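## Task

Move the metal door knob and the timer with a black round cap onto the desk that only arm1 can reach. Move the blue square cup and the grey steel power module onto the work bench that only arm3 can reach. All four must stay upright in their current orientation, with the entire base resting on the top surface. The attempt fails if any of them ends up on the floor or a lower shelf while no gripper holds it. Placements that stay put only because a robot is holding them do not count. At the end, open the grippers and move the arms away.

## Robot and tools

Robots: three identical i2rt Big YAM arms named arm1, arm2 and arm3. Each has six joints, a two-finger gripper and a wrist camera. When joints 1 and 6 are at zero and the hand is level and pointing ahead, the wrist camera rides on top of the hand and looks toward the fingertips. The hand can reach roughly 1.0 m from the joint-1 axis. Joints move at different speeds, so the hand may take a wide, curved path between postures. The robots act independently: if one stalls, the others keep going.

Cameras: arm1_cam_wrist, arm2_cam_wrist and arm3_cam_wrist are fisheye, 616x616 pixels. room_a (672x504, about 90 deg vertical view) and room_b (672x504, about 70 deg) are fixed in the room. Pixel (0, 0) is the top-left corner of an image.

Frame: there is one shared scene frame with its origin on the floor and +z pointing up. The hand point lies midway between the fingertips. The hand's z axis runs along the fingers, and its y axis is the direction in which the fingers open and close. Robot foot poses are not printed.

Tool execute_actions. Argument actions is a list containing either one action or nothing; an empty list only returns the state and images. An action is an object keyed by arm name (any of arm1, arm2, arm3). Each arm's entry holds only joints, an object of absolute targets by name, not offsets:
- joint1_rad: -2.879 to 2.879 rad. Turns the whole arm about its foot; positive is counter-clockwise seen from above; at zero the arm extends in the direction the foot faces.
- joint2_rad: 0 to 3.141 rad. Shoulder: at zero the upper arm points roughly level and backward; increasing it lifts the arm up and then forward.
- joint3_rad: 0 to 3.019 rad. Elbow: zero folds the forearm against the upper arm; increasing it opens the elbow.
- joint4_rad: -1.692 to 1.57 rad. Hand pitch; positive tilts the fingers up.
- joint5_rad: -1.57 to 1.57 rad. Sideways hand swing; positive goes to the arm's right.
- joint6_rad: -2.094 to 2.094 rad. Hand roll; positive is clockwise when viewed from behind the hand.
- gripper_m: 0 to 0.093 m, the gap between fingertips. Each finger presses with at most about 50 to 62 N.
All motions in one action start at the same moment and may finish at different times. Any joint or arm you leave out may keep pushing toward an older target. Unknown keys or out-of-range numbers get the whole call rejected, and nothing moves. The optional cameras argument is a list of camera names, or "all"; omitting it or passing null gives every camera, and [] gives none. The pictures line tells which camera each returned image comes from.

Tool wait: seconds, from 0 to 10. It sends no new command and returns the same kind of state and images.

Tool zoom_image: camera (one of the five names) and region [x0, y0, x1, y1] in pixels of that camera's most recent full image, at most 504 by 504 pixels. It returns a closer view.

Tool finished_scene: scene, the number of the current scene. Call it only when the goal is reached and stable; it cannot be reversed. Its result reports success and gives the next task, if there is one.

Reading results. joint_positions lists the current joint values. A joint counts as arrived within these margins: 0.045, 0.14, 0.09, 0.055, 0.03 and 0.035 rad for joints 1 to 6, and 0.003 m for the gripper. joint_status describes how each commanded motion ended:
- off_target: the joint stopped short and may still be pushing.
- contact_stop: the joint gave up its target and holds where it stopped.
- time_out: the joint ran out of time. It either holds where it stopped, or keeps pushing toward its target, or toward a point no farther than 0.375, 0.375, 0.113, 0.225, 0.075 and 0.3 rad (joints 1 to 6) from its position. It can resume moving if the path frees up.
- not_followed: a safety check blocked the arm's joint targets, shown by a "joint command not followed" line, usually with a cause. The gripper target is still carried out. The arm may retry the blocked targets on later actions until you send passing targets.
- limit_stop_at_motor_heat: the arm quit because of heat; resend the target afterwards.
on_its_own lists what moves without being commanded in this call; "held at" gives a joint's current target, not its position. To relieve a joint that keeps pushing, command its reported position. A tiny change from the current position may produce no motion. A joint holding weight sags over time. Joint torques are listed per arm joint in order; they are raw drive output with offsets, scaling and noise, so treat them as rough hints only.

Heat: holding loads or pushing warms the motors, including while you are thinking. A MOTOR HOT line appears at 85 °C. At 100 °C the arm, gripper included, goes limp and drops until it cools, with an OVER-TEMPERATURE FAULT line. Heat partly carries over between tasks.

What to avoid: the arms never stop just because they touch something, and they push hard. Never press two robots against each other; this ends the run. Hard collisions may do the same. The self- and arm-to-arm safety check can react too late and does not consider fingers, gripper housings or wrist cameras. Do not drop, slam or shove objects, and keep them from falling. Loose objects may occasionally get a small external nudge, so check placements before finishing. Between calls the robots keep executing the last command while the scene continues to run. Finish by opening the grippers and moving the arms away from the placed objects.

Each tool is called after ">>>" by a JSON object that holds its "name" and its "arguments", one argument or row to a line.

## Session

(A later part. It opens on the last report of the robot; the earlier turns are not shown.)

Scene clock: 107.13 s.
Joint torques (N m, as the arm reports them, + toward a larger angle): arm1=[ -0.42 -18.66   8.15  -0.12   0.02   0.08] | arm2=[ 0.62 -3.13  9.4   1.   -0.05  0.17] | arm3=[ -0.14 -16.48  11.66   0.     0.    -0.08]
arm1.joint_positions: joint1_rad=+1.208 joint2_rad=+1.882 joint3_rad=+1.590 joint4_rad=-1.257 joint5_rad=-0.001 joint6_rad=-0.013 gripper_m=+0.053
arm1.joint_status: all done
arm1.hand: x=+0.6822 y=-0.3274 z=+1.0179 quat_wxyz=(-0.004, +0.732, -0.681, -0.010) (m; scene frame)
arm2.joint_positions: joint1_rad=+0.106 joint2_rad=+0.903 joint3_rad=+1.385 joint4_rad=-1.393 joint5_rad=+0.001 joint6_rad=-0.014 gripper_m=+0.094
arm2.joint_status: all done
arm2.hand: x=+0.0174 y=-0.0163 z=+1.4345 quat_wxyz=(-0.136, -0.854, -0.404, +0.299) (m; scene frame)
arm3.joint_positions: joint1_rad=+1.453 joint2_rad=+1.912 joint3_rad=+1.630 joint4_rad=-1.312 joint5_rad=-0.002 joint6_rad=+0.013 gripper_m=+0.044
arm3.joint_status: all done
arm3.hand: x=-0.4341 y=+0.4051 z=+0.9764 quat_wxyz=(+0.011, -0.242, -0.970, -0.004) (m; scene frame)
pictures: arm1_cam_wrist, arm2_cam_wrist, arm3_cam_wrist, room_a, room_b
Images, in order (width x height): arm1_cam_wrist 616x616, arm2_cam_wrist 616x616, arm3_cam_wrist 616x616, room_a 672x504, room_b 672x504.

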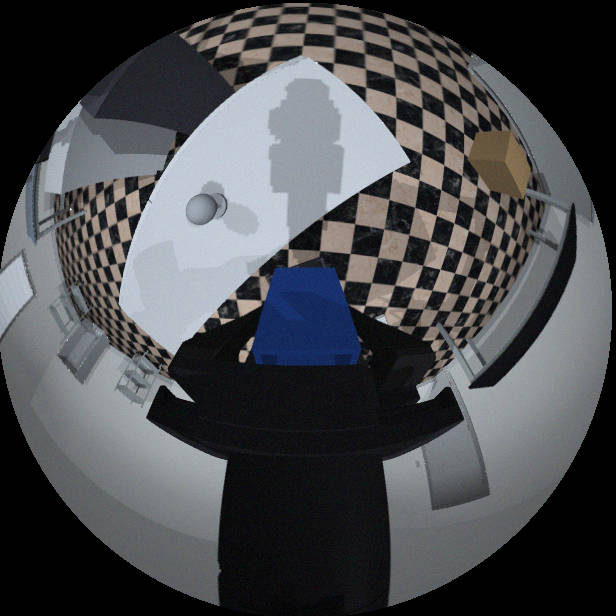

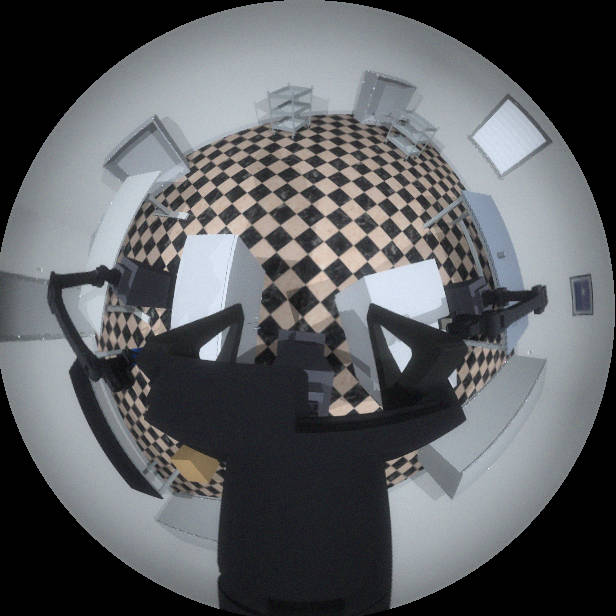

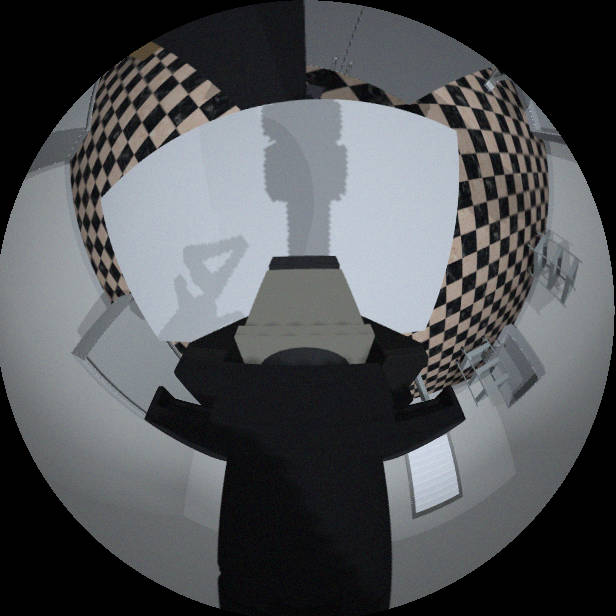

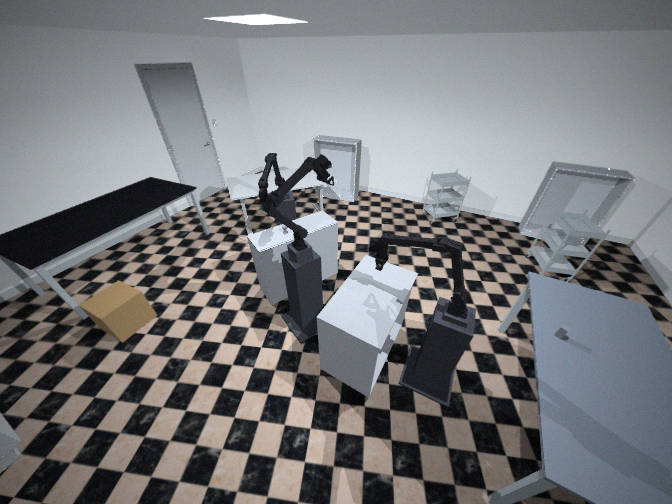

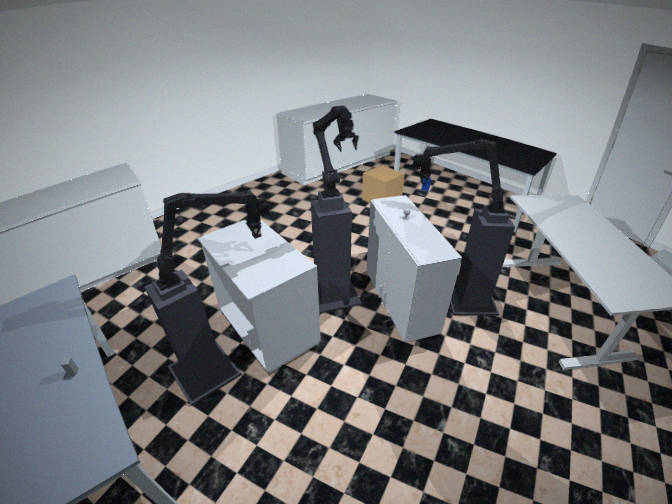

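>>> {"name": "execute_actions", "arguments": {
  "actions": [
    {"arm1":{"joints":{"joint1_rad":1.14,"joint2_rad":2.37,"joint3_rad":2.04,"joint4_rad":-1.214}},"arm3":{"joints":{"joint2_rad":2.1,"joint3_rad":1.7,"joint4_rad":-1.14}}}
  ],
  "cameras": ["arm1_cam_wrist","arm3_cam_wrist","room_b"]
}}

Scene clock: 121.90 s.
Joint torques (N m, as the arm reports them, + toward a larger angle): arm1=[  0.45 -25.97  10.6    0.45   0.02   0.08] | arm2=[ 0.85 -3.47  9.29  1.   -0.05  0.15] | arm3=[  0.03 -20.43  11.89   0.67   0.01  -0.08]
arm1.joint_positions: joint1_rad=+1.137 joint2_rad=+2.377 joint3_rad=+1.986 joint4_rad=-1.220 joint5_rad=-0.001 joint6_rad=-0.013 gripper_m=+0.053
arm1.joint_status: all done
arm1.hand: x=+0.7224 y=-0.2148 z=+0.8554 quat_wxyz=(+0.018, +0.708, -0.706, +0.012) (m; scene frame)
arm2.joint_positions: joint1_rad=+0.106 joint2_rad=+0.903 joint3_rad=+1.385 joint4_rad=-1.393 joint5_rad=+0.001 joint6_rad=-0.014 gripper_m=+0.094
arm2.joint_status: not commanded
arm2.hand: x=+0.0174 y=-0.0163 z=+1.4345 quat_wxyz=(-0.136, -0.854, -0.404, +0.299) (m; scene frame)
arm3.joint_positions: joint1_rad=+1.453 joint2_rad=+2.140 joint3_rad=+1.670 joint4_rad=-1.150 joint5_rad=-0.002 joint6_rad=+0.013 gripper_m=+0.044
arm3.joint_status: all done
arm3.hand: x=-0.4005 y=+0.3879 z=+0.8582 quat_wxyz=(+0.024, -0.242, -0.970, -0.007) (m; scene frame)
pictures: arm1_cam_wrist, arm3_cam_wrist, room_b
Images, in order (width x height): arm1_cam_wrist 616x616, arm3_cam_wrist 616x616, room_b 672x504.

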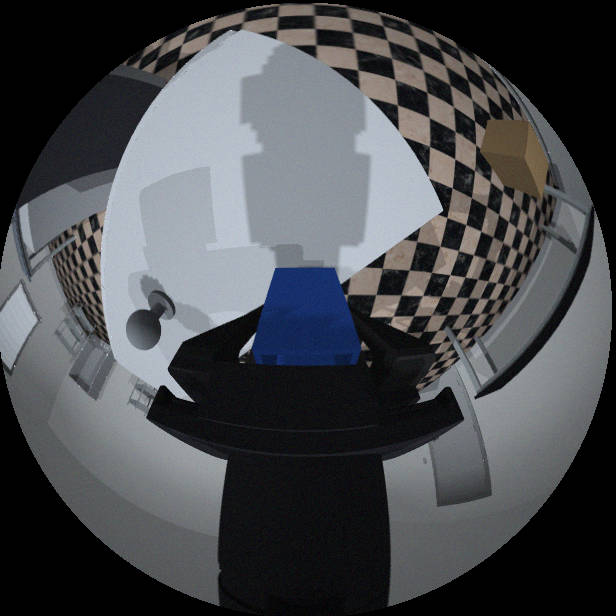

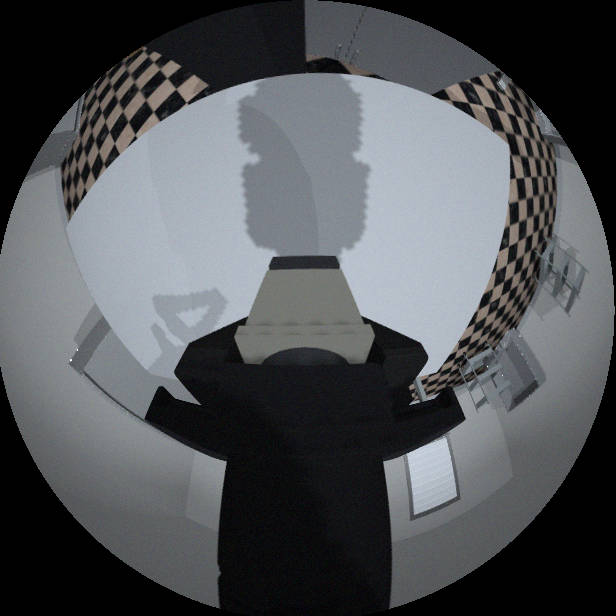

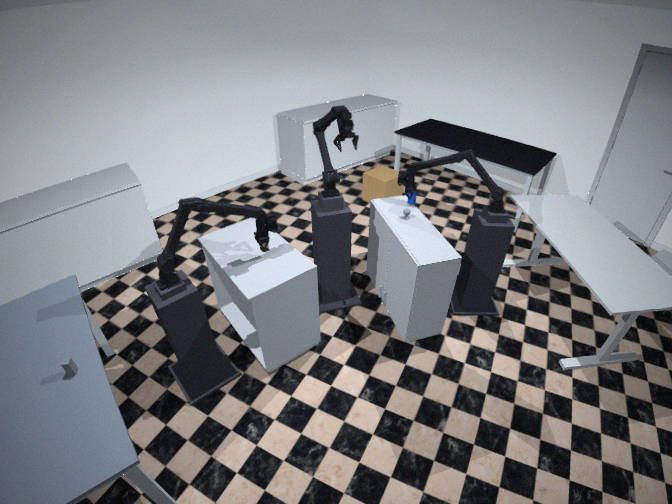

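>>> {"name": "execute_actions", "arguments": {
  "actions": [
    {"arm1":{"joints":{"joint1_rad":1.2,"joint2_rad":2.59,"joint3_rad":2.46,"joint4_rad":-1.40}},"arm3":{"joints":{"joint2_rad":2.2,"joint4_rad":-1.10}}}
  ],
  "cameras": ["arm1_cam_wrist","arm3_cam_wrist","room_b"]
}}

Scene clock: 137.50 s.
Joint torques (N m, as the arm reports them, + toward a larger angle): arm1=[  0.05 -27.09  10.96  -0.13   0.02   0.08] | arm2=[ 0.51 -3.69  9.26  1.09 -0.04  0.15] | arm3=[ -0.13 -19.27  11.51   0.59   0.    -0.08]
arm1.joint_positions: joint1_rad=+1.205 joint2_rad=+2.582 joint3_rad=+2.409 joint4_rad=-1.387 joint5_rad=-0.001 joint6_rad=-0.013 gripper_m=+0.053
arm1.joint_status: all done
arm1.hand: x=+0.6721 y=-0.1437 z=+0.8654 quat_wxyz=(+0.000, +0.732, -0.682, -0.006) (m; scene frame)
arm2.joint_positions: joint1_rad=+0.106 joint2_rad=+0.903 joint3_rad=+1.385 joint4_rad=-1.393 joint5_rad=+0.001 joint6_rad=-0.014 gripper_m=+0.094
arm2.joint_status: not commanded
arm2.hand: x=+0.0174 y=-0.0163 z=+1.4345 quat_wxyz=(-0.136, -0.854, -0.404, +0.299) (m; scene frame)
arm3.joint_positions: joint1_rad=+1.453 joint2_rad=+2.219 joint3_rad=+1.670 joint4_rad=-1.109 joint5_rad=-0.002 joint6_rad=+0.013 gripper_m=+0.044
arm3.joint_status: all done
arm3.hand: x=-0.4027 y=+0.3891 z=+0.8110 quat_wxyz=(+0.042, -0.242, -0.969, -0.012) (m; scene frame)
pictures: arm1_cam_wrist, arm3_cam_wrist, room_b
Images, in order (width x height): arm1_cam_wrist 616x616, arm3_cam_wrist 616x616, room_b 672x504.

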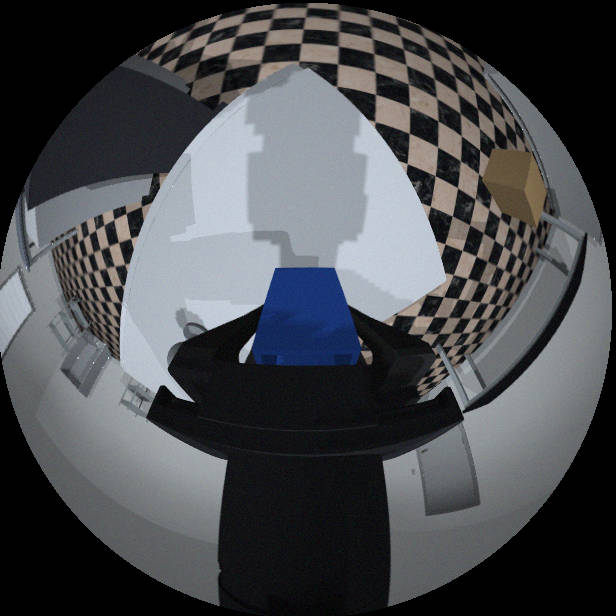

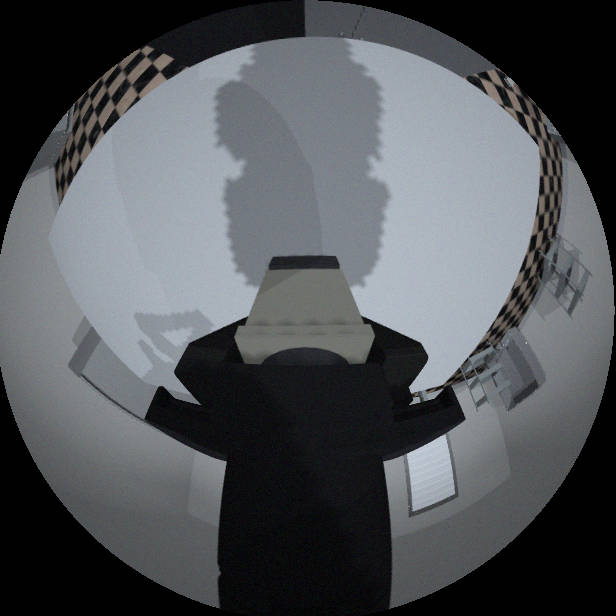

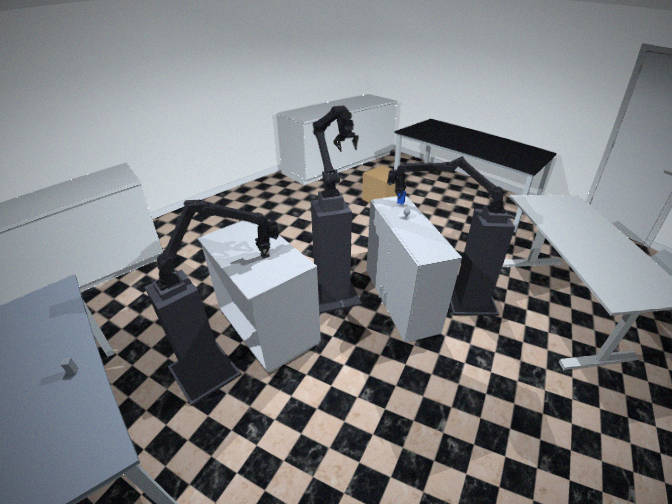

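>>> {"name": "execute_actions", "arguments": {
  "actions": [
    {"arm1":{"joints":{"joint2_rad":2.64,"joint4_rad":-1.34}},"arm3":{"joints":{"joint2_rad":2.25,"joint4_rad":-1.05}}}
  ],
  "cameras": ["arm1_cam_wrist","arm3_cam_wrist","room_b"]
}}

Scene clock: 141.73 s.
Joint torques (N m, as the arm reports them, + toward a larger angle): arm1=[ -0.13 -25.58  10.91   0.88   0.01   0.08] | arm2=[ 0.47 -3.19  9.38  1.06  0.    0.14] | arm3=[ -0.08 -16.18  11.42   0.71  -0.09  -0.08]
arm1.joint_positions: joint1_rad=+1.205 joint2_rad=+2.606 joint3_rad=+2.409 joint4_rad=-1.354 joint5_rad=-0.001 joint6_rad=-0.013 gripper_m=+0.053
arm1.joint_status: all done
arm1.hand: x=+0.6717 y=-0.1399 z=+0.8478 quat_wxyz=(-0.003, +0.732, -0.682, -0.009) (m; scene frame)
arm2.joint_positions: joint1_rad=+0.106 joint2_rad=+0.903 joint3_rad=+1.385 joint4_rad=-1.393 joint5_rad=+0.001 joint6_rad=-0.014 gripper_m=+0.094
arm2.joint_status: not commanded
arm2.hand: x=+0.0174 y=-0.0163 z=+1.4345 quat_wxyz=(-0.136, -0.854, -0.404, +0.299) (m; scene frame)
arm3.joint_positions: joint1_rad=+1.453 joint2_rad=+2.226 joint3_rad=+1.672 joint4_rad=-1.061 joint5_rad=+0.000 joint6_rad=+0.013 gripper_m=+0.044
arm3.joint_status: all done
arm3.hand: x=-0.3929 y=+0.3837 z=+0.8066 quat_wxyz=(+0.021, -0.242, -0.970, -0.006) (m; scene frame)
pictures: arm1_cam_wrist, arm3_cam_wrist, room_b
Images, in order (width x height): arm1_cam_wrist 616x616, arm3_cam_wrist 616x616, room_b 672x504.

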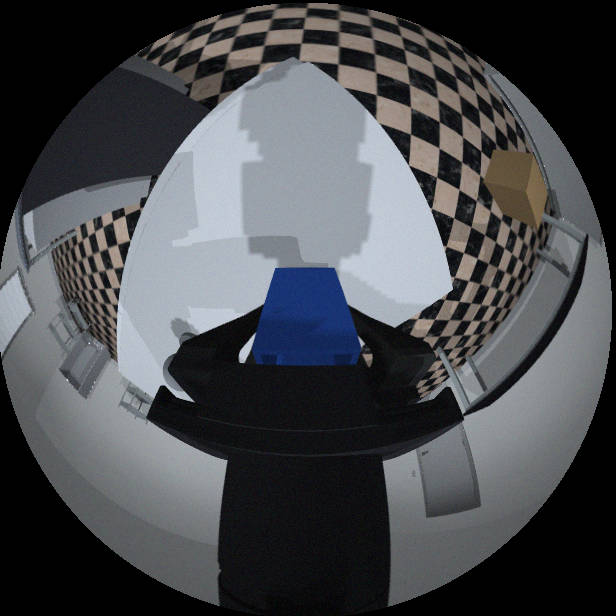

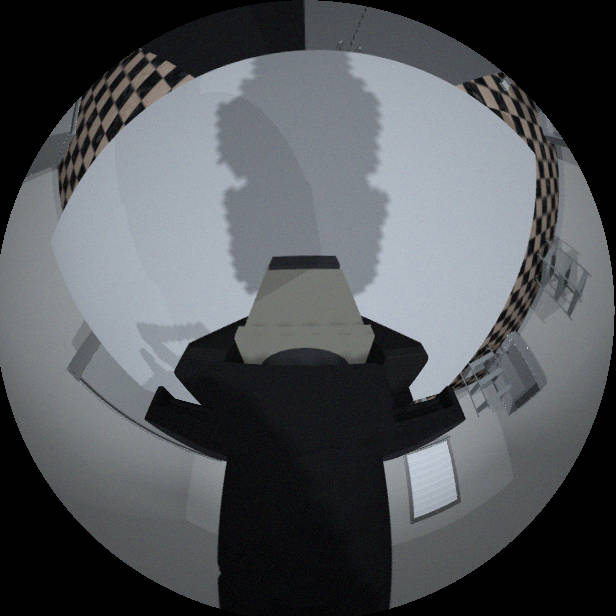

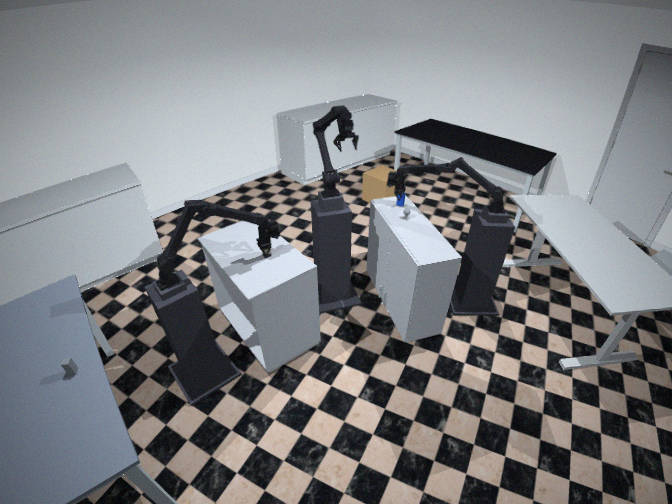

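>>> {"name": "execute_actions", "arguments": {
  "actions": [
    {"arm1":{"joints":{"joint2_rad":2.69,"joint4_rad":-1.30}},"arm3":{"joints":{"joint2_rad":2.226,"gripper_m":0.093}}}
  ],
  "cameras": ["arm1_cam_wrist"]
}}

>>> {"name": "execute_actions", "arguments": {
  "actions": [
    {"arm3":{"joints":{"joint2_rad":1.6,"joint3_rad":1.5,"joint4_rad":-1.4}}}
  ],
  "cameras": ["arm1_cam_wrist","arm3_cam_wrist"]
}}

Scene clock: 147.80 s.
Joint torques (N m, as the arm reports them, + toward a larger angle): arm1=[ -0.19 -23.08  10.6    0.97  -0.06   0.08] | arm2=[ 0.44 -3.4   9.42  1.09  0.    0.18] | arm3=[ -0.14 -18.04  11.39   0.71  -0.1   -0.09]
arm1.joint_positions: joint1_rad=+1.205 joint2_rad=+2.624 joint3_rad=+2.415 joint4_rad=-1.316 joint5_rad=+0.001 joint6_rad=-0.013 gripper_m=+0.053
arm1.joint_status: all done
arm1.hand: x=+0.6716 y=-0.1319 z=+0.8374 quat_wxyz=(-0.013, +0.731, -0.682, -0.018) (m; scene frame)
arm2.joint_positions: joint1_rad=+0.106 joint2_rad=+0.903 joint3_rad=+1.385 joint4_rad=-1.393 joint5_rad=+0.001 joint6_rad=-0.014 gripper_m=+0.094
arm2.joint_status: not commanded
arm2.hand: x=+0.0174 y=-0.0163 z=+1.4345 quat_wxyz=(-0.136, -0.854, -0.404, +0.299) (m; scene frame)
arm3.joint_positions: joint1_rad=+1.453 joint2_rad=+2.226 joint3_rad=+1.672 joint4_rad=-1.061 joint5_rad=+0.000 joint6_rad=+0.013 gripper_m=+0.093
arm3.joint_status: all done
arm3.hand: x=-0.3928 y=+0.3836 z=+0.8066 quat_wxyz=(+0.021, -0.242, -0.970, -0.005) (m; scene frame)
pictures: arm1_cam_wrist
Images, in order (width x height): arm1_cam_wrist 616x616.

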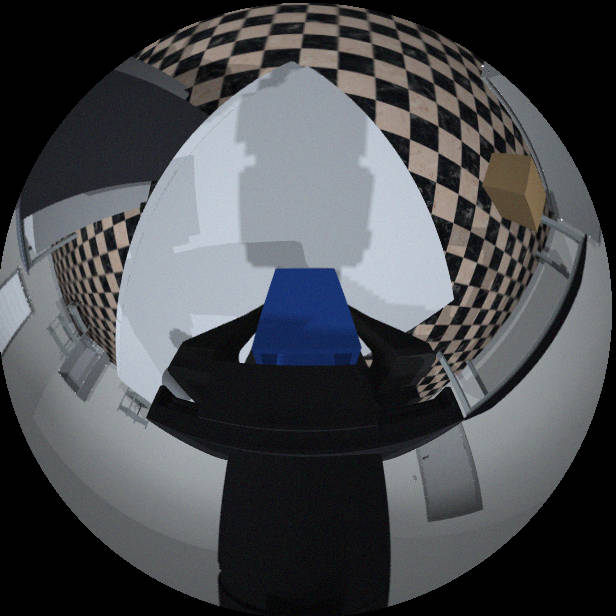

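Scene clock: 149.37 s.
Joint torques (N m, as the arm reports them, + toward a larger angle): arm1=[ -0.13 -23.1   10.6    0.97  -0.06   0.08] | arm2=[ 0.51 -3.69  9.34  1.04 -0.03  0.15] | arm3=[ -0.12 -12.23  11.6    0.16  -0.09  -0.09]
arm1.joint_positions: joint1_rad=+1.205 joint2_rad=+2.624 joint3_rad=+2.415 joint4_rad=-1.316 joint5_rad=+0.001 joint6_rad=-0.013 gripper_m=+0.053
arm1.joint_status: not commanded
arm1.hand: x=+0.6716 y=-0.1319 z=+0.8374 quat_wxyz=(-0.013, +0.731, -0.682, -0.018) (m; scene frame)
arm2.joint_positions: joint1_rad=+0.106 joint2_rad=+0.903 joint3_rad=+1.385 joint4_rad=-1.393 joint5_rad=+0.001 joint6_rad=-0.014 gripper_m=+0.094
arm2.joint_status: not commanded
arm2.hand: x=+0.0174 y=-0.0163 z=+1.4345 quat_wxyz=(-0.136, -0.854, -0.404, +0.299) (m; scene frame)
arm3.joint_positions: joint1_rad=+1.453 joint2_rad=+1.604 joint3_rad=+1.483 joint4_rad=-1.392 joint5_rad=+0.000 joint6_rad=+0.013 gripper_m=+0.093
arm3.joint_status: all done
arm3.hand: x=-0.5039 y=+0.4405 z=+1.0794 quat_wxyz=(-0.029, -0.242, -0.970, +0.006) (m; scene frame)
pictures: arm1_cam_wrist, arm3_cam_wrist
Images, in order (width x height): arm1_cam_wrist 616x616, arm3_cam_wrist 616x616.

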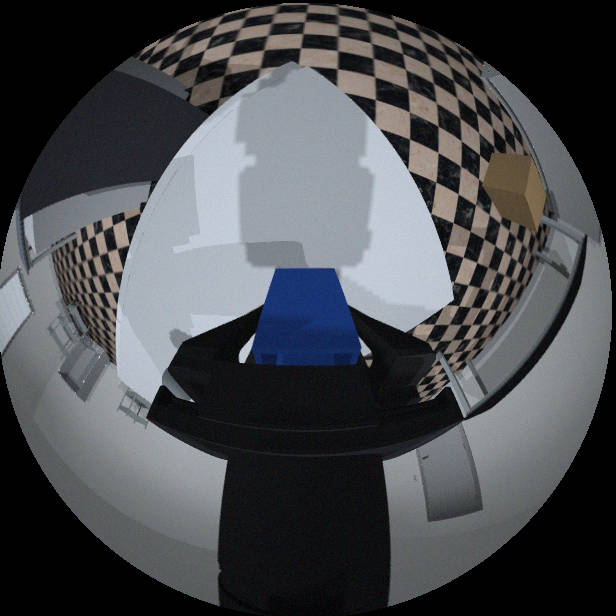

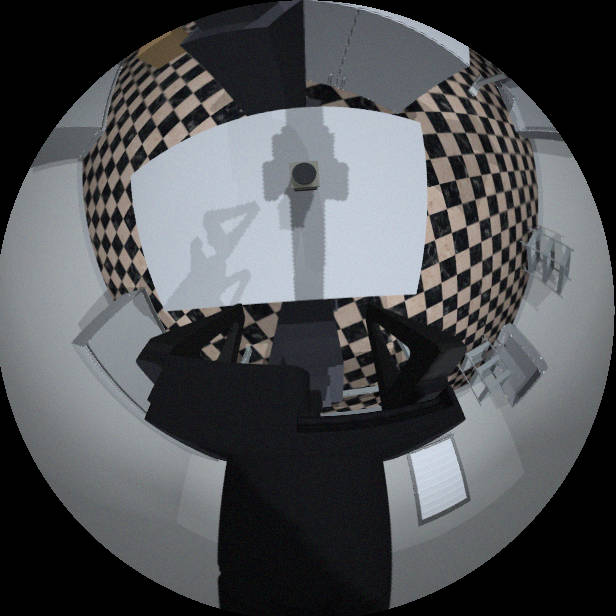

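>>> {"name": "execute_actions", "arguments": {
  "actions": [
    {"arm1":{"joints":{"joint2_rad":2.624,"gripper_m":0.093}},"arm3":{"joints":{"joint1_rad":0.2,"joint2_rad":0.9,"joint3_rad":1.3,"joint4_rad":-1.3}},"arm2":{"joints":{"joint1_rad":-1.06,"joint6_rad":0.25,"joint2_rad":1.4,"joint3_rad":1.4}}}
  ],
  "cameras": []
}}

>>> {"name": "execute_actions", "arguments": {
  "actions": [
    {"arm1":{"joints":{"joint2_rad":2.2,"joint3_rad":2.1,"joint4_rad":-1.45}},"arm2":{"joints":{"joint2_rad":2.2,"joint3_rad":1.65,"joint4_rad":-0.99}}}
  ],
  "cameras": ["arm1_cam_wrist","arm2_cam_wrist","room_b"]
}}

Scene clock: 162.07 s.
Joint torques (N m, as the arm reports them, + toward a larger angle): arm1=[ -0.12 -27.97  10.6    0.92  -0.06   0.07] | arm2=[  0.97 -10.92   9.31   0.2   -0.03   0.15] | arm3=[-0.02 -2.95 12.34  1.55 -0.15 -0.09]
arm1.joint_positions: joint1_rad=+1.205 joint2_rad=+2.624 joint3_rad=+2.415 joint4_rad=-1.315 joint5_rad=+0.001 joint6_rad=-0.013 gripper_m=+0.093
arm1.joint_status: all done
arm1.hand: x=+0.6715 y=-0.1316 z=+0.8374 quat_wxyz=(-0.014, +0.731, -0.682, -0.019) (m; scene frame)
arm2.joint_positions: joint1_rad=-1.059 joint2_rad=+1.398 joint3_rad=+1.385 joint4_rad=-1.393 joint5_rad=+0.000 joint6_rad=+0.235 gripper_m=+0.094
arm2.joint_status: all done
arm2.hand: x=-0.1969 y=+0.3641 z=+1.2482 quat_wxyz=(-0.002, -0.962, +0.262, +0.084) (m; scene frame)
arm3.joint_positions: joint1_rad=+0.201 joint2_rad=+0.900 joint3_rad=+1.280 joint4_rad=-1.306 joint5_rad=+0.002 joint6_rad=+0.013 gripper_m=+0.093
arm3.joint_status: all done
arm3.hand: x=-0.9986 y=+0.3300 z=+1.2782 quat_wxyz=(-0.207, -0.725, -0.611, +0.240) (m; scene frame)
pictures: none
No camera images: the call's "cameras" was empty. Leave "cameras" out to get every camera's image.

Scene clock: 163.77 s.
Joint torques (N m, as the arm reports them, + toward a larger angle): arm1=[ -0.15 -21.85   7.24   0.05  -0.06   0.08] | arm2=[  0.89 -20.39   8.53   0.63   0.     0.14] | arm3=[ 0.02 -3.13 12.39  1.54 -0.16 -0.08]
arm1.joint_positions: joint1_rad=+1.205 joint2_rad=+2.165 joint3_rad=+2.110 joint4_rad=-1.439 joint5_rad=+0.001 joint6_rad=-0.013 gripper_m=+0.093
arm1.joint_status: all done
arm1.hand: x=+0.6775 y=-0.2104 z=+1.0436 quat_wxyz=(-0.024, +0.731, -0.681, -0.029) (m; scene frame)
arm2.joint_positions: joint1_rad=-1.059 joint2_rad=+2.195 joint3_rad=+1.630 joint4_rad=-0.997 joint5_rad=+0.000 joint6_rad=+0.235 gripper_m=+0.094
arm2.joint_status: all done
arm2.hand: x=-0.3682 y=+0.4132 z=+0.9284 quat_wxyz=(-0.004, -0.965, +0.262, +0.006) (m; scene frame)
arm3.joint_positions: joint1_rad=+0.201 joint2_rad=+0.900 joint3_rad=+1.280 joint4_rad=-1.306 joint5_rad=+0.002 joint6_rad=+0.013 gripper_m=+0.093
arm3.joint_status: not commanded
arm3.hand: x=-0.9986 y=+0.3300 z=+1.2782 quat_wxyz=(-0.207, -0.725, -0.611, +0.240) (m; scene frame)
pictures: arm1_cam_wrist, arm2_cam_wrist, room_b
Images, in order (width x height): arm1_cam_wrist 616x616, arm2_cam_wrist 616x616, room_b 672x504.

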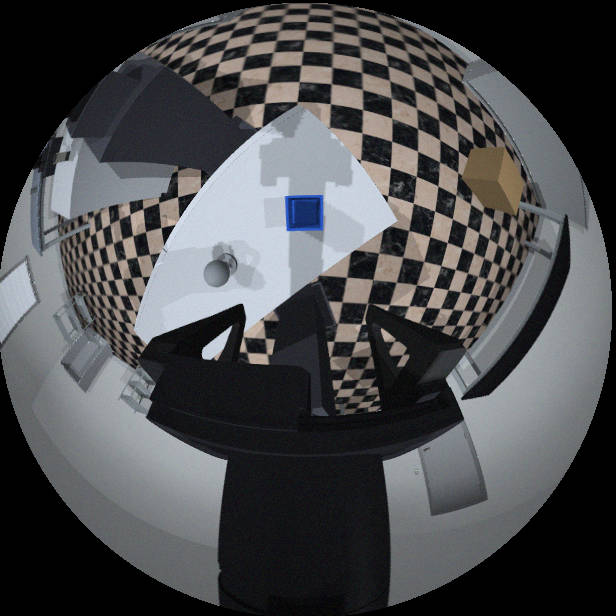

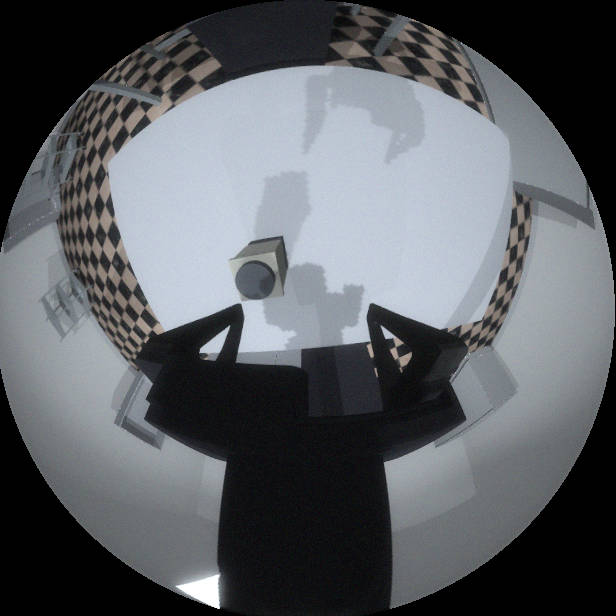

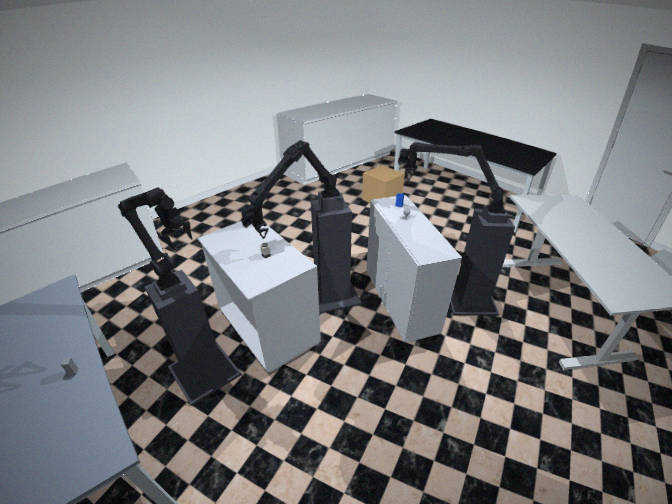

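>>> {"name": "execute_actions", "arguments": {
  "actions": [
    {"arm1":{"joints":{"joint1_rad":1.42,"joint2_rad":2.17,"joint3_rad":1.82,"joint4_rad":-1.215}},"arm2":{"joints":{"joint1_rad":-0.975,"joint2_rad":2.24,"joint3_rad":1.73,"joint4_rad":-1.03,"joint6_rad":0.19}}}
  ],
  "cameras": ["arm1_cam_wrist","arm2_cam_wrist"]
}}

Scene clock: 175.47 s.
Joint torques (N m, as the arm reports them, + toward a larger angle): arm1=[  0.43 -23.19   7.01   0.85   0.03   0.08] | arm2=[  0.73 -18.95  10.34  -0.22   0.01  -0.13] | arm3=[ 0.02 -3.06 12.37  1.6  -0.16 -0.09]
arm1.joint_positions: joint1_rad=+1.420 joint2_rad=+2.165 joint3_rad=+1.825 joint4_rad=-1.229 joint5_rad=-0.002 joint6_rad=-0.013 gripper_m=+0.093
arm1.joint_status: all done
arm1.hand: x=+0.5411 y=-0.2734 z=+0.9375 quat_wxyz=(+0.003, +0.800, -0.599, -0.003) (m; scene frame)
arm2.joint_positions: joint1_rad=-0.966 joint2_rad=+2.224 joint3_rad=+1.682 joint4_rad=-1.021 joint5_rad=+0.000 joint6_rad=+0.205 gripper_m=+0.094
arm2.joint_status: all done
arm2.hand: x=-0.3943 y=+0.3595 z=+0.9287 quat_wxyz=(-0.004, -0.979, +0.202, +0.006) (m; scene frame)
arm3.joint_positions: joint1_rad=+0.201 joint2_rad=+0.900 joint3_rad=+1.280 joint4_rad=-1.306 joint5_rad=+0.002 joint6_rad=+0.013 gripper_m=+0.093
arm3.joint_status: not commanded
arm3.hand: x=-0.9986 y=+0.3300 z=+1.2782 quat_wxyz=(-0.207, -0.725, -0.611, +0.240) (m; scene frame)
pictures: arm1_cam_wrist, arm2_cam_wrist
Images, in order (width x height): arm1_cam_wrist 616x616, arm2_cam_wrist 616x616.

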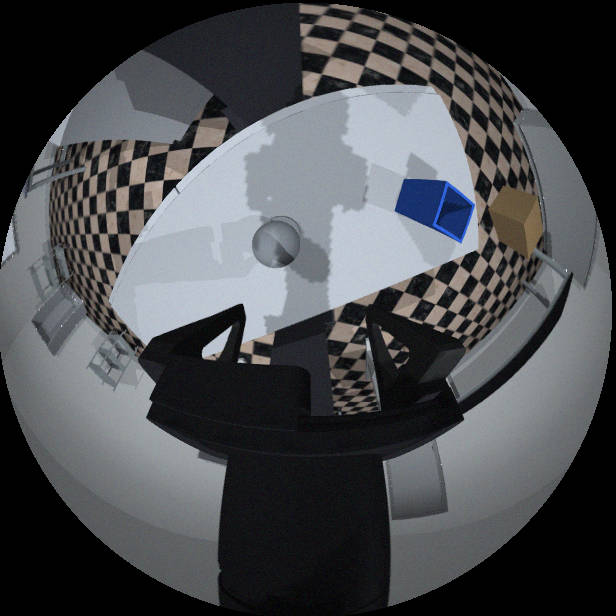

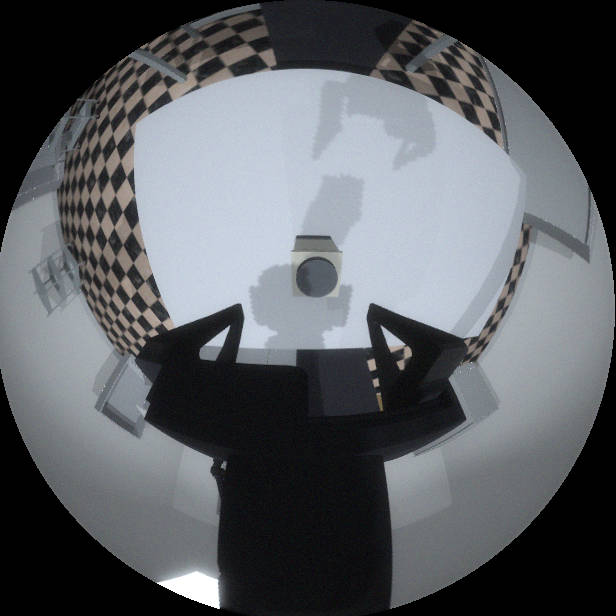

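>>> {"name": "execute_actions", "arguments": {
  "actions": [
    {"arm1":{"joints":{"joint1_rad":1.475,"joint2_rad":2.27,"joint3_rad":1.965,"joint4_rad":-1.22}},"arm2":{"joints":{"joint1_rad":-0.995,"joint2_rad":2.40,"joint4_rad":-0.85}}}
  ],
  "cameras": ["arm1_cam_wrist","arm2_cam_wrist"]
}}

Scene clock: 183.37 s.
Joint torques (N m, as the arm reports them, + toward a larger angle): arm1=[  0.12 -22.45  11.05   0.67   0.03   0.08] | arm2=[  0.84 -21.49   8.35   0.55   0.02  -0.14] | arm3=[ 0.01 -3.16 12.38  1.55 -0.16 -0.08]
arm1.joint_positions: joint1_rad=+1.477 joint2_rad=+2.241 joint3_rad=+1.907 joint4_rad=-1.229 joint5_rad=-0.002 joint6_rad=-0.013 gripper_m=+0.093
arm1.joint_status: all done
arm1.hand: x=+0.4982 y=-0.2632 z=+0.9187 quat_wxyz=(+0.001, +0.817, -0.576, -0.006) (m; scene frame)
arm2.joint_positions: joint1_rad=-0.990 joint2_rad=+2.406 joint3_rad=+1.702 joint4_rad=-0.860 joint5_rad=+0.000 joint6_rad=+0.205 gripper_m=+0.094
arm2.joint_status: all done
arm2.hand: x=-0.3976 y=+0.3750 z=+0.8224 quat_wxyz=(-0.004, -0.977, +0.214, +0.006) (m; scene frame)
arm3.joint_positions: joint1_rad=+0.201 joint2_rad=+0.900 joint3_rad=+1.280 joint4_rad=-1.306 joint5_rad=+0.002 joint6_rad=+0.013 gripper_m=+0.093
arm3.joint_status: not commanded
arm3.hand: x=-0.9986 y=+0.3300 z=+1.2782 quat_wxyz=(-0.207, -0.725, -0.611, +0.240) (m; scene frame)
pictures: arm1_cam_wrist, arm2_cam_wrist
Images, in order (width x height): arm1_cam_wrist 616x616, arm2_cam_wrist 616x616.

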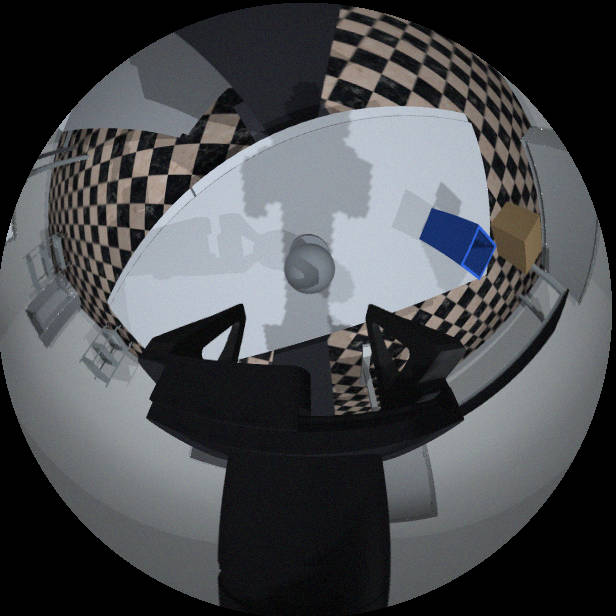

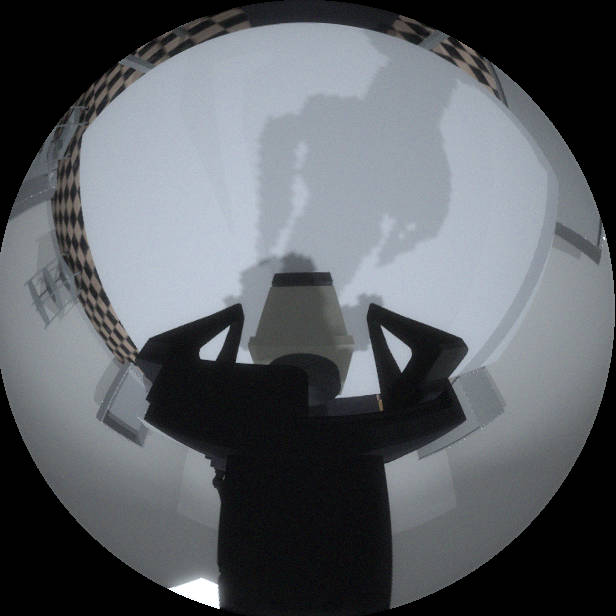

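>>> {"name": "execute_actions", "arguments": {
  "actions": [
    {"arm1":{"joints":{"joint2_rad":2.37,"joint4_rad":-1.11}},"arm2":{"joints":{"joint2_rad":2.44,"joint4_rad":-0.83}}}
  ],
  "cameras": []
}}

>>> {"name": "execute_actions", "arguments": {
  "actions": [
    {"arm2":{"joints":{"gripper_m":0.03}}}
  ],
  "cameras": ["arm1_cam_wrist","arm2_cam_wrist"]
}}

Scene clock: 192.53 s.
Joint torques (N m, as the arm reports them, + toward a larger angle): arm1=[  0.18 -24.24   9.67   0.84   0.03   0.07] | arm2=[  1.07 -19.57   8.11   0.68   0.01  -0.13] | arm3=[ 0.   -3.06 12.4   1.56 -0.15 -0.09]
arm1.joint_positions: joint1_rad=+1.477 joint2_rad=+2.356 joint3_rad=+1.924 joint4_rad=-1.124 joint5_rad=-0.002 joint6_rad=-0.013 gripper_m=+0.093
arm1.joint_status: all done
arm1.hand: x=+0.4928 y=-0.2489 z=+0.8491 quat_wxyz=(-0.001, +0.817, -0.576, -0.009) (m; scene frame)
arm2.joint_positions: joint1_rad=-0.990 joint2_rad=+2.419 joint3_rad=+1.702 joint4_rad=-0.840 joint5_rad=+0.000 joint6_rad=+0.205 gripper_m=+0.094
arm2.joint_status: all done
arm2.hand: x=-0.3988 y=+0.3752 z=+0.8147 quat_wxyz=(-0.004, -0.977, +0.214, +0.009) (m; scene frame)
arm3.joint_positions: joint1_rad=+0.201 joint2_rad=+0.900 joint3_rad=+1.280 joint4_rad=-1.306 joint5_rad=+0.002 joint6_rad=+0.013 gripper_m=+0.093
arm3.joint_status: not commanded
arm3.hand: x=-0.9986 y=+0.3300 z=+1.2782 quat_wxyz=(-0.207, -0.725, -0.611, +0.240) (m; scene frame)
pictures: none
No camera images: the call's "cameras" was empty. Leave "cameras" out to get every camera's image.

Scene clock: 193.17 s.
Joint torques (N m, as the arm reports them, + toward a larger angle): arm1=[  0.14 -24.15   9.68   0.85   0.03   0.07] | arm2=[  1.17 -19.73   8.19   0.53  -0.01  -0.15] | arm3=[-0.01 -3.11 12.38  1.52 -0.16 -0.08]
arm1.joint_positions: joint1_rad=+1.477 joint2_rad=+2.356 joint3_rad=+1.924 joint4_rad=-1.124 joint5_rad=-0.002 joint6_rad=-0.013 gripper_m=+0.093
arm1.joint_status: not commanded
arm1.hand: x=+0.4928 y=-0.2489 z=+0.8491 quat_wxyz=(-0.001, +0.817, -0.576, -0.009) (m; scene frame)
arm2.joint_positions: joint1_rad=-0.990 joint2_rad=+2.419 joint3_rad=+1.702 joint4_rad=-0.839 joint5_rad=+0.000 joint6_rad=+0.205 gripper_m=+0.044
arm2.joint_status: gripper_m off_target (ended at +0.044, target +0.030)
arm2.hand: x=-0.3990 y=+0.3752 z=+0.8147 quat_wxyz=(-0.004, -0.977, +0.214, +0.010) (m; scene frame)
arm3.joint_positions: joint1_rad=+0.201 joint2_rad=+0.900 joint3_rad=+1.280 joint4_rad=-1.306 joint5_rad=+0.002 joint6_rad=+0.013 gripper_m=+0.093
arm3.joint_status: not commanded
arm3.hand: x=-0.9986 y=+0.3300 z=+1.2782 quat_wxyz=(-0.207, -0.725, -0.611, +0.240) (m; scene frame)
pictures: arm1_cam_wrist, arm2_cam_wrist
Images, in order (width x height): arm1_cam_wrist 616x616, arm2_cam_wrist 616x616.

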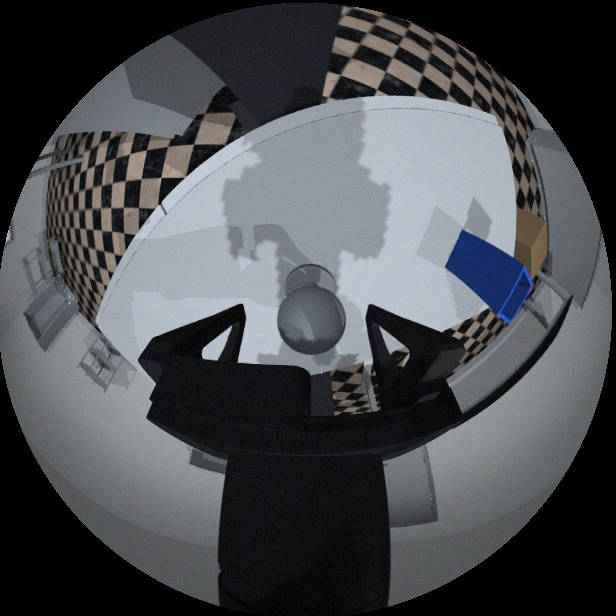

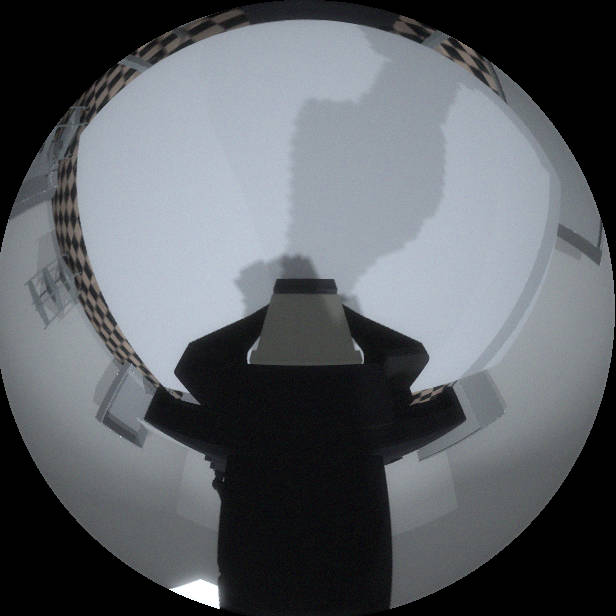

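>>> {"name": "execute_actions", "arguments": {
  "actions": [
    {"arm1":{"joints":{"joint2_rad":2.41,"joint4_rad":-1.07}},"arm2":{"joints":{"joint2_rad":1.9,"joint3_rad":1.62,"joint4_rad":-1.28}}}
  ],
  "cameras": ["arm1_cam_wrist"]
}}

Scene clock: 199.17 s.
Joint torques (N m, as the arm reports them, + toward a larger angle): arm1=[  0.12 -22.26   9.65   0.94   0.03   0.07] | arm2=[  0.5  -18.15   9.22  -0.2    0.01  -0.14] | arm3=[ 0.11 -3.05 12.38  1.54 -0.15 -0.08]
arm1.joint_positions: joint1_rad=+1.477 joint2_rad=+2.370 joint3_rad=+1.924 joint4_rad=-1.085 joint5_rad=-0.002 joint6_rad=-0.013 gripper_m=+0.093
arm1.joint_status: all done
arm1.hand: x=+0.4905 y=-0.2425 z=+0.8399 quat_wxyz=(-0.008, +0.817, -0.576, -0.019) (m; scene frame)
arm2.joint_positions: joint1_rad=-0.990 joint2_rad=+1.910 joint3_rad=+1.604 joint4_rad=-1.272 joint5_rad=+0.000 joint6_rad=+0.205 gripper_m=+0.044
arm2.joint_status: all done
arm2.hand: x=-0.3312 y=+0.3620 z=+1.0853 quat_wxyz=(-0.004, -0.977, +0.214, -0.001) (m; scene frame)
arm3.joint_positions: joint1_rad=+0.201 joint2_rad=+0.900 joint3_rad=+1.280 joint4_rad=-1.306 joint5_rad=+0.002 joint6_rad=+0.013 gripper_m=+0.093
arm3.joint_status: not commanded
arm3.hand: x=-0.9986 y=+0.3300 z=+1.2782 quat_wxyz=(-0.207, -0.725, -0.611, +0.240) (m; scene frame)
pictures: arm1_cam_wrist
Images, in order (width x height): arm1_cam_wrist 616x616.

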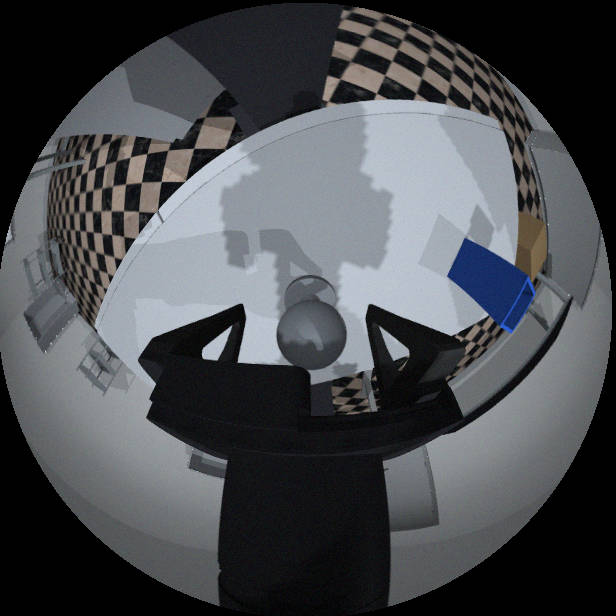

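>>> {"name": "execute_actions", "arguments": {
  "actions": [
    {"arm1":{"joints":{"gripper_m":0.03}}}
  ],
  "cameras": ["arm1_cam_wrist"]
}}

>>> {"name": "execute_actions", "arguments": {
  "actions": [
    {"arm1":{"joints":{"joint2_rad":1.9,"joint3_rad":1.65,"joint4_rad":-1.32}}}
  ],
  "cameras": ["arm1_cam_wrist"]
}}

Scene clock: 204.30 s.
Joint torques (N m, as the arm reports them, + toward a larger angle): arm1=[  0.14 -22.53   9.63   0.84   0.     0.07] | arm2=[  1.12 -18.64   8.98  -0.2    0.    -0.16] | arm3=[ 0.07 -3.01 12.35  1.6  -0.17 -0.08]
arm1.joint_positions: joint1_rad=+1.477 joint2_rad=+2.372 joint3_rad=+1.924 joint4_rad=-1.081 joint5_rad=-0.001 joint6_rad=-0.012 gripper_m=+0.030
arm1.joint_status: all done
arm1.hand: x=+0.4904 y=-0.2418 z=+0.8392 quat_wxyz=(-0.009, +0.817, -0.576, -0.020) (m; scene frame)
arm2.joint_positions: joint1_rad=-0.990 joint2_rad=+1.910 joint3_rad=+1.604 joint4_rad=-1.272 joint5_rad=+0.000 joint6_rad=+0.205 gripper_m=+0.044
arm2.joint_status: not commanded
arm2.hand: x=-0.3312 y=+0.3620 z=+1.0853 quat_wxyz=(-0.004, -0.977, +0.214, -0.001) (m; scene frame)
arm3.joint_positions: joint1_rad=+0.201 joint2_rad=+0.900 joint3_rad=+1.280 joint4_rad=-1.306 joint5_rad=+0.002 joint6_rad=+0.013 gripper_m=+0.093
arm3.joint_status: not commanded
arm3.hand: x=-0.9986 y=+0.3300 z=+1.2782 quat_wxyz=(-0.207, -0.725, -0.611, +0.240) (m; scene frame)
pictures: arm1_cam_wrist
Images, in order (width x height): arm1_cam_wrist 616x616.

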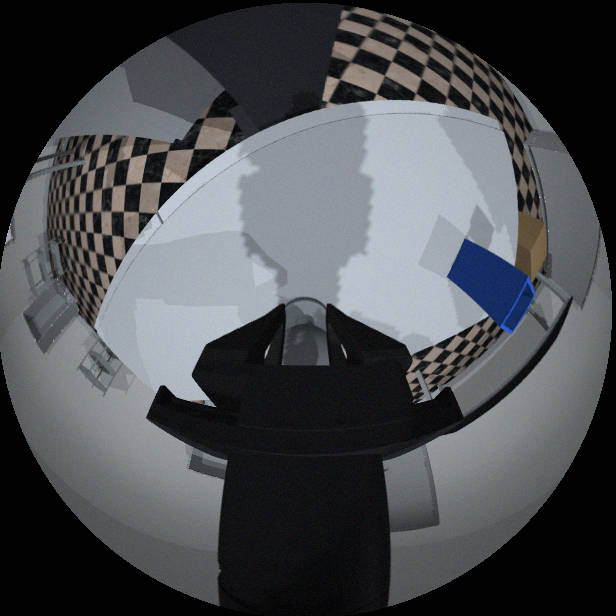

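Scene clock: 205.80 s.
Joint torques (N m, as the arm reports them, + toward a larger angle): arm1=[  0.11 -17.97   7.36   0.01   0.     0.07] | arm2=[  1.04 -18.58   8.99  -0.19  -0.01  -0.16] | arm3=[ 0.   -3.12 12.35  1.55 -0.16 -0.07]
arm1.joint_positions: joint1_rad=+1.477 joint2_rad=+1.871 joint3_rad=+1.656 joint4_rad=-1.310 joint5_rad=-0.001 joint6_rad=-0.012 gripper_m=+0.030
arm1.joint_status: all done
arm1.hand: x=+0.5283 y=-0.3480 z=+1.0495 quat_wxyz=(-0.010, +0.817, -0.576, -0.021) (m; scene frame)
arm2.joint_positions: joint1_rad=-0.990 joint2_rad=+1.910 joint3_rad=+1.604 joint4_rad=-1.272 joint5_rad=+0.000 joint6_rad=+0.205 gripper_m=+0.044
arm2.joint_status: not commanded
arm2.hand: x=-0.3312 y=+0.3620 z=+1.0853 quat_wxyz=(-0.004, -0.977, +0.214, -0.001) (m; scene frame)
arm3.joint_positions: joint1_rad=+0.201 joint2_rad=+0.900 joint3_rad=+1.280 joint4_rad=-1.306 joint5_rad=+0.002 joint6_rad=+0.013 gripper_m=+0.093
arm3.joint_status: not commanded
arm3.hand: x=-0.9986 y=+0.3300 z=+1.2782 quat_wxyz=(-0.207, -0.725, -0.611, +0.240) (m; scene frame)
pictures: arm1_cam_wrist
Images, in order (width x height): arm1_cam_wrist 616x616.

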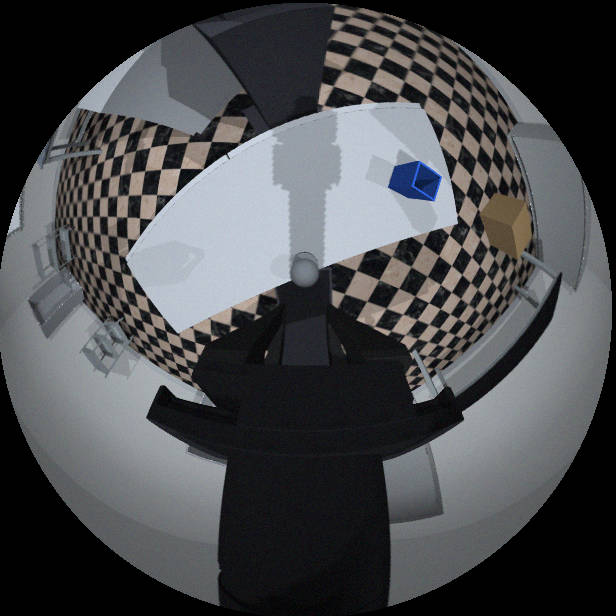

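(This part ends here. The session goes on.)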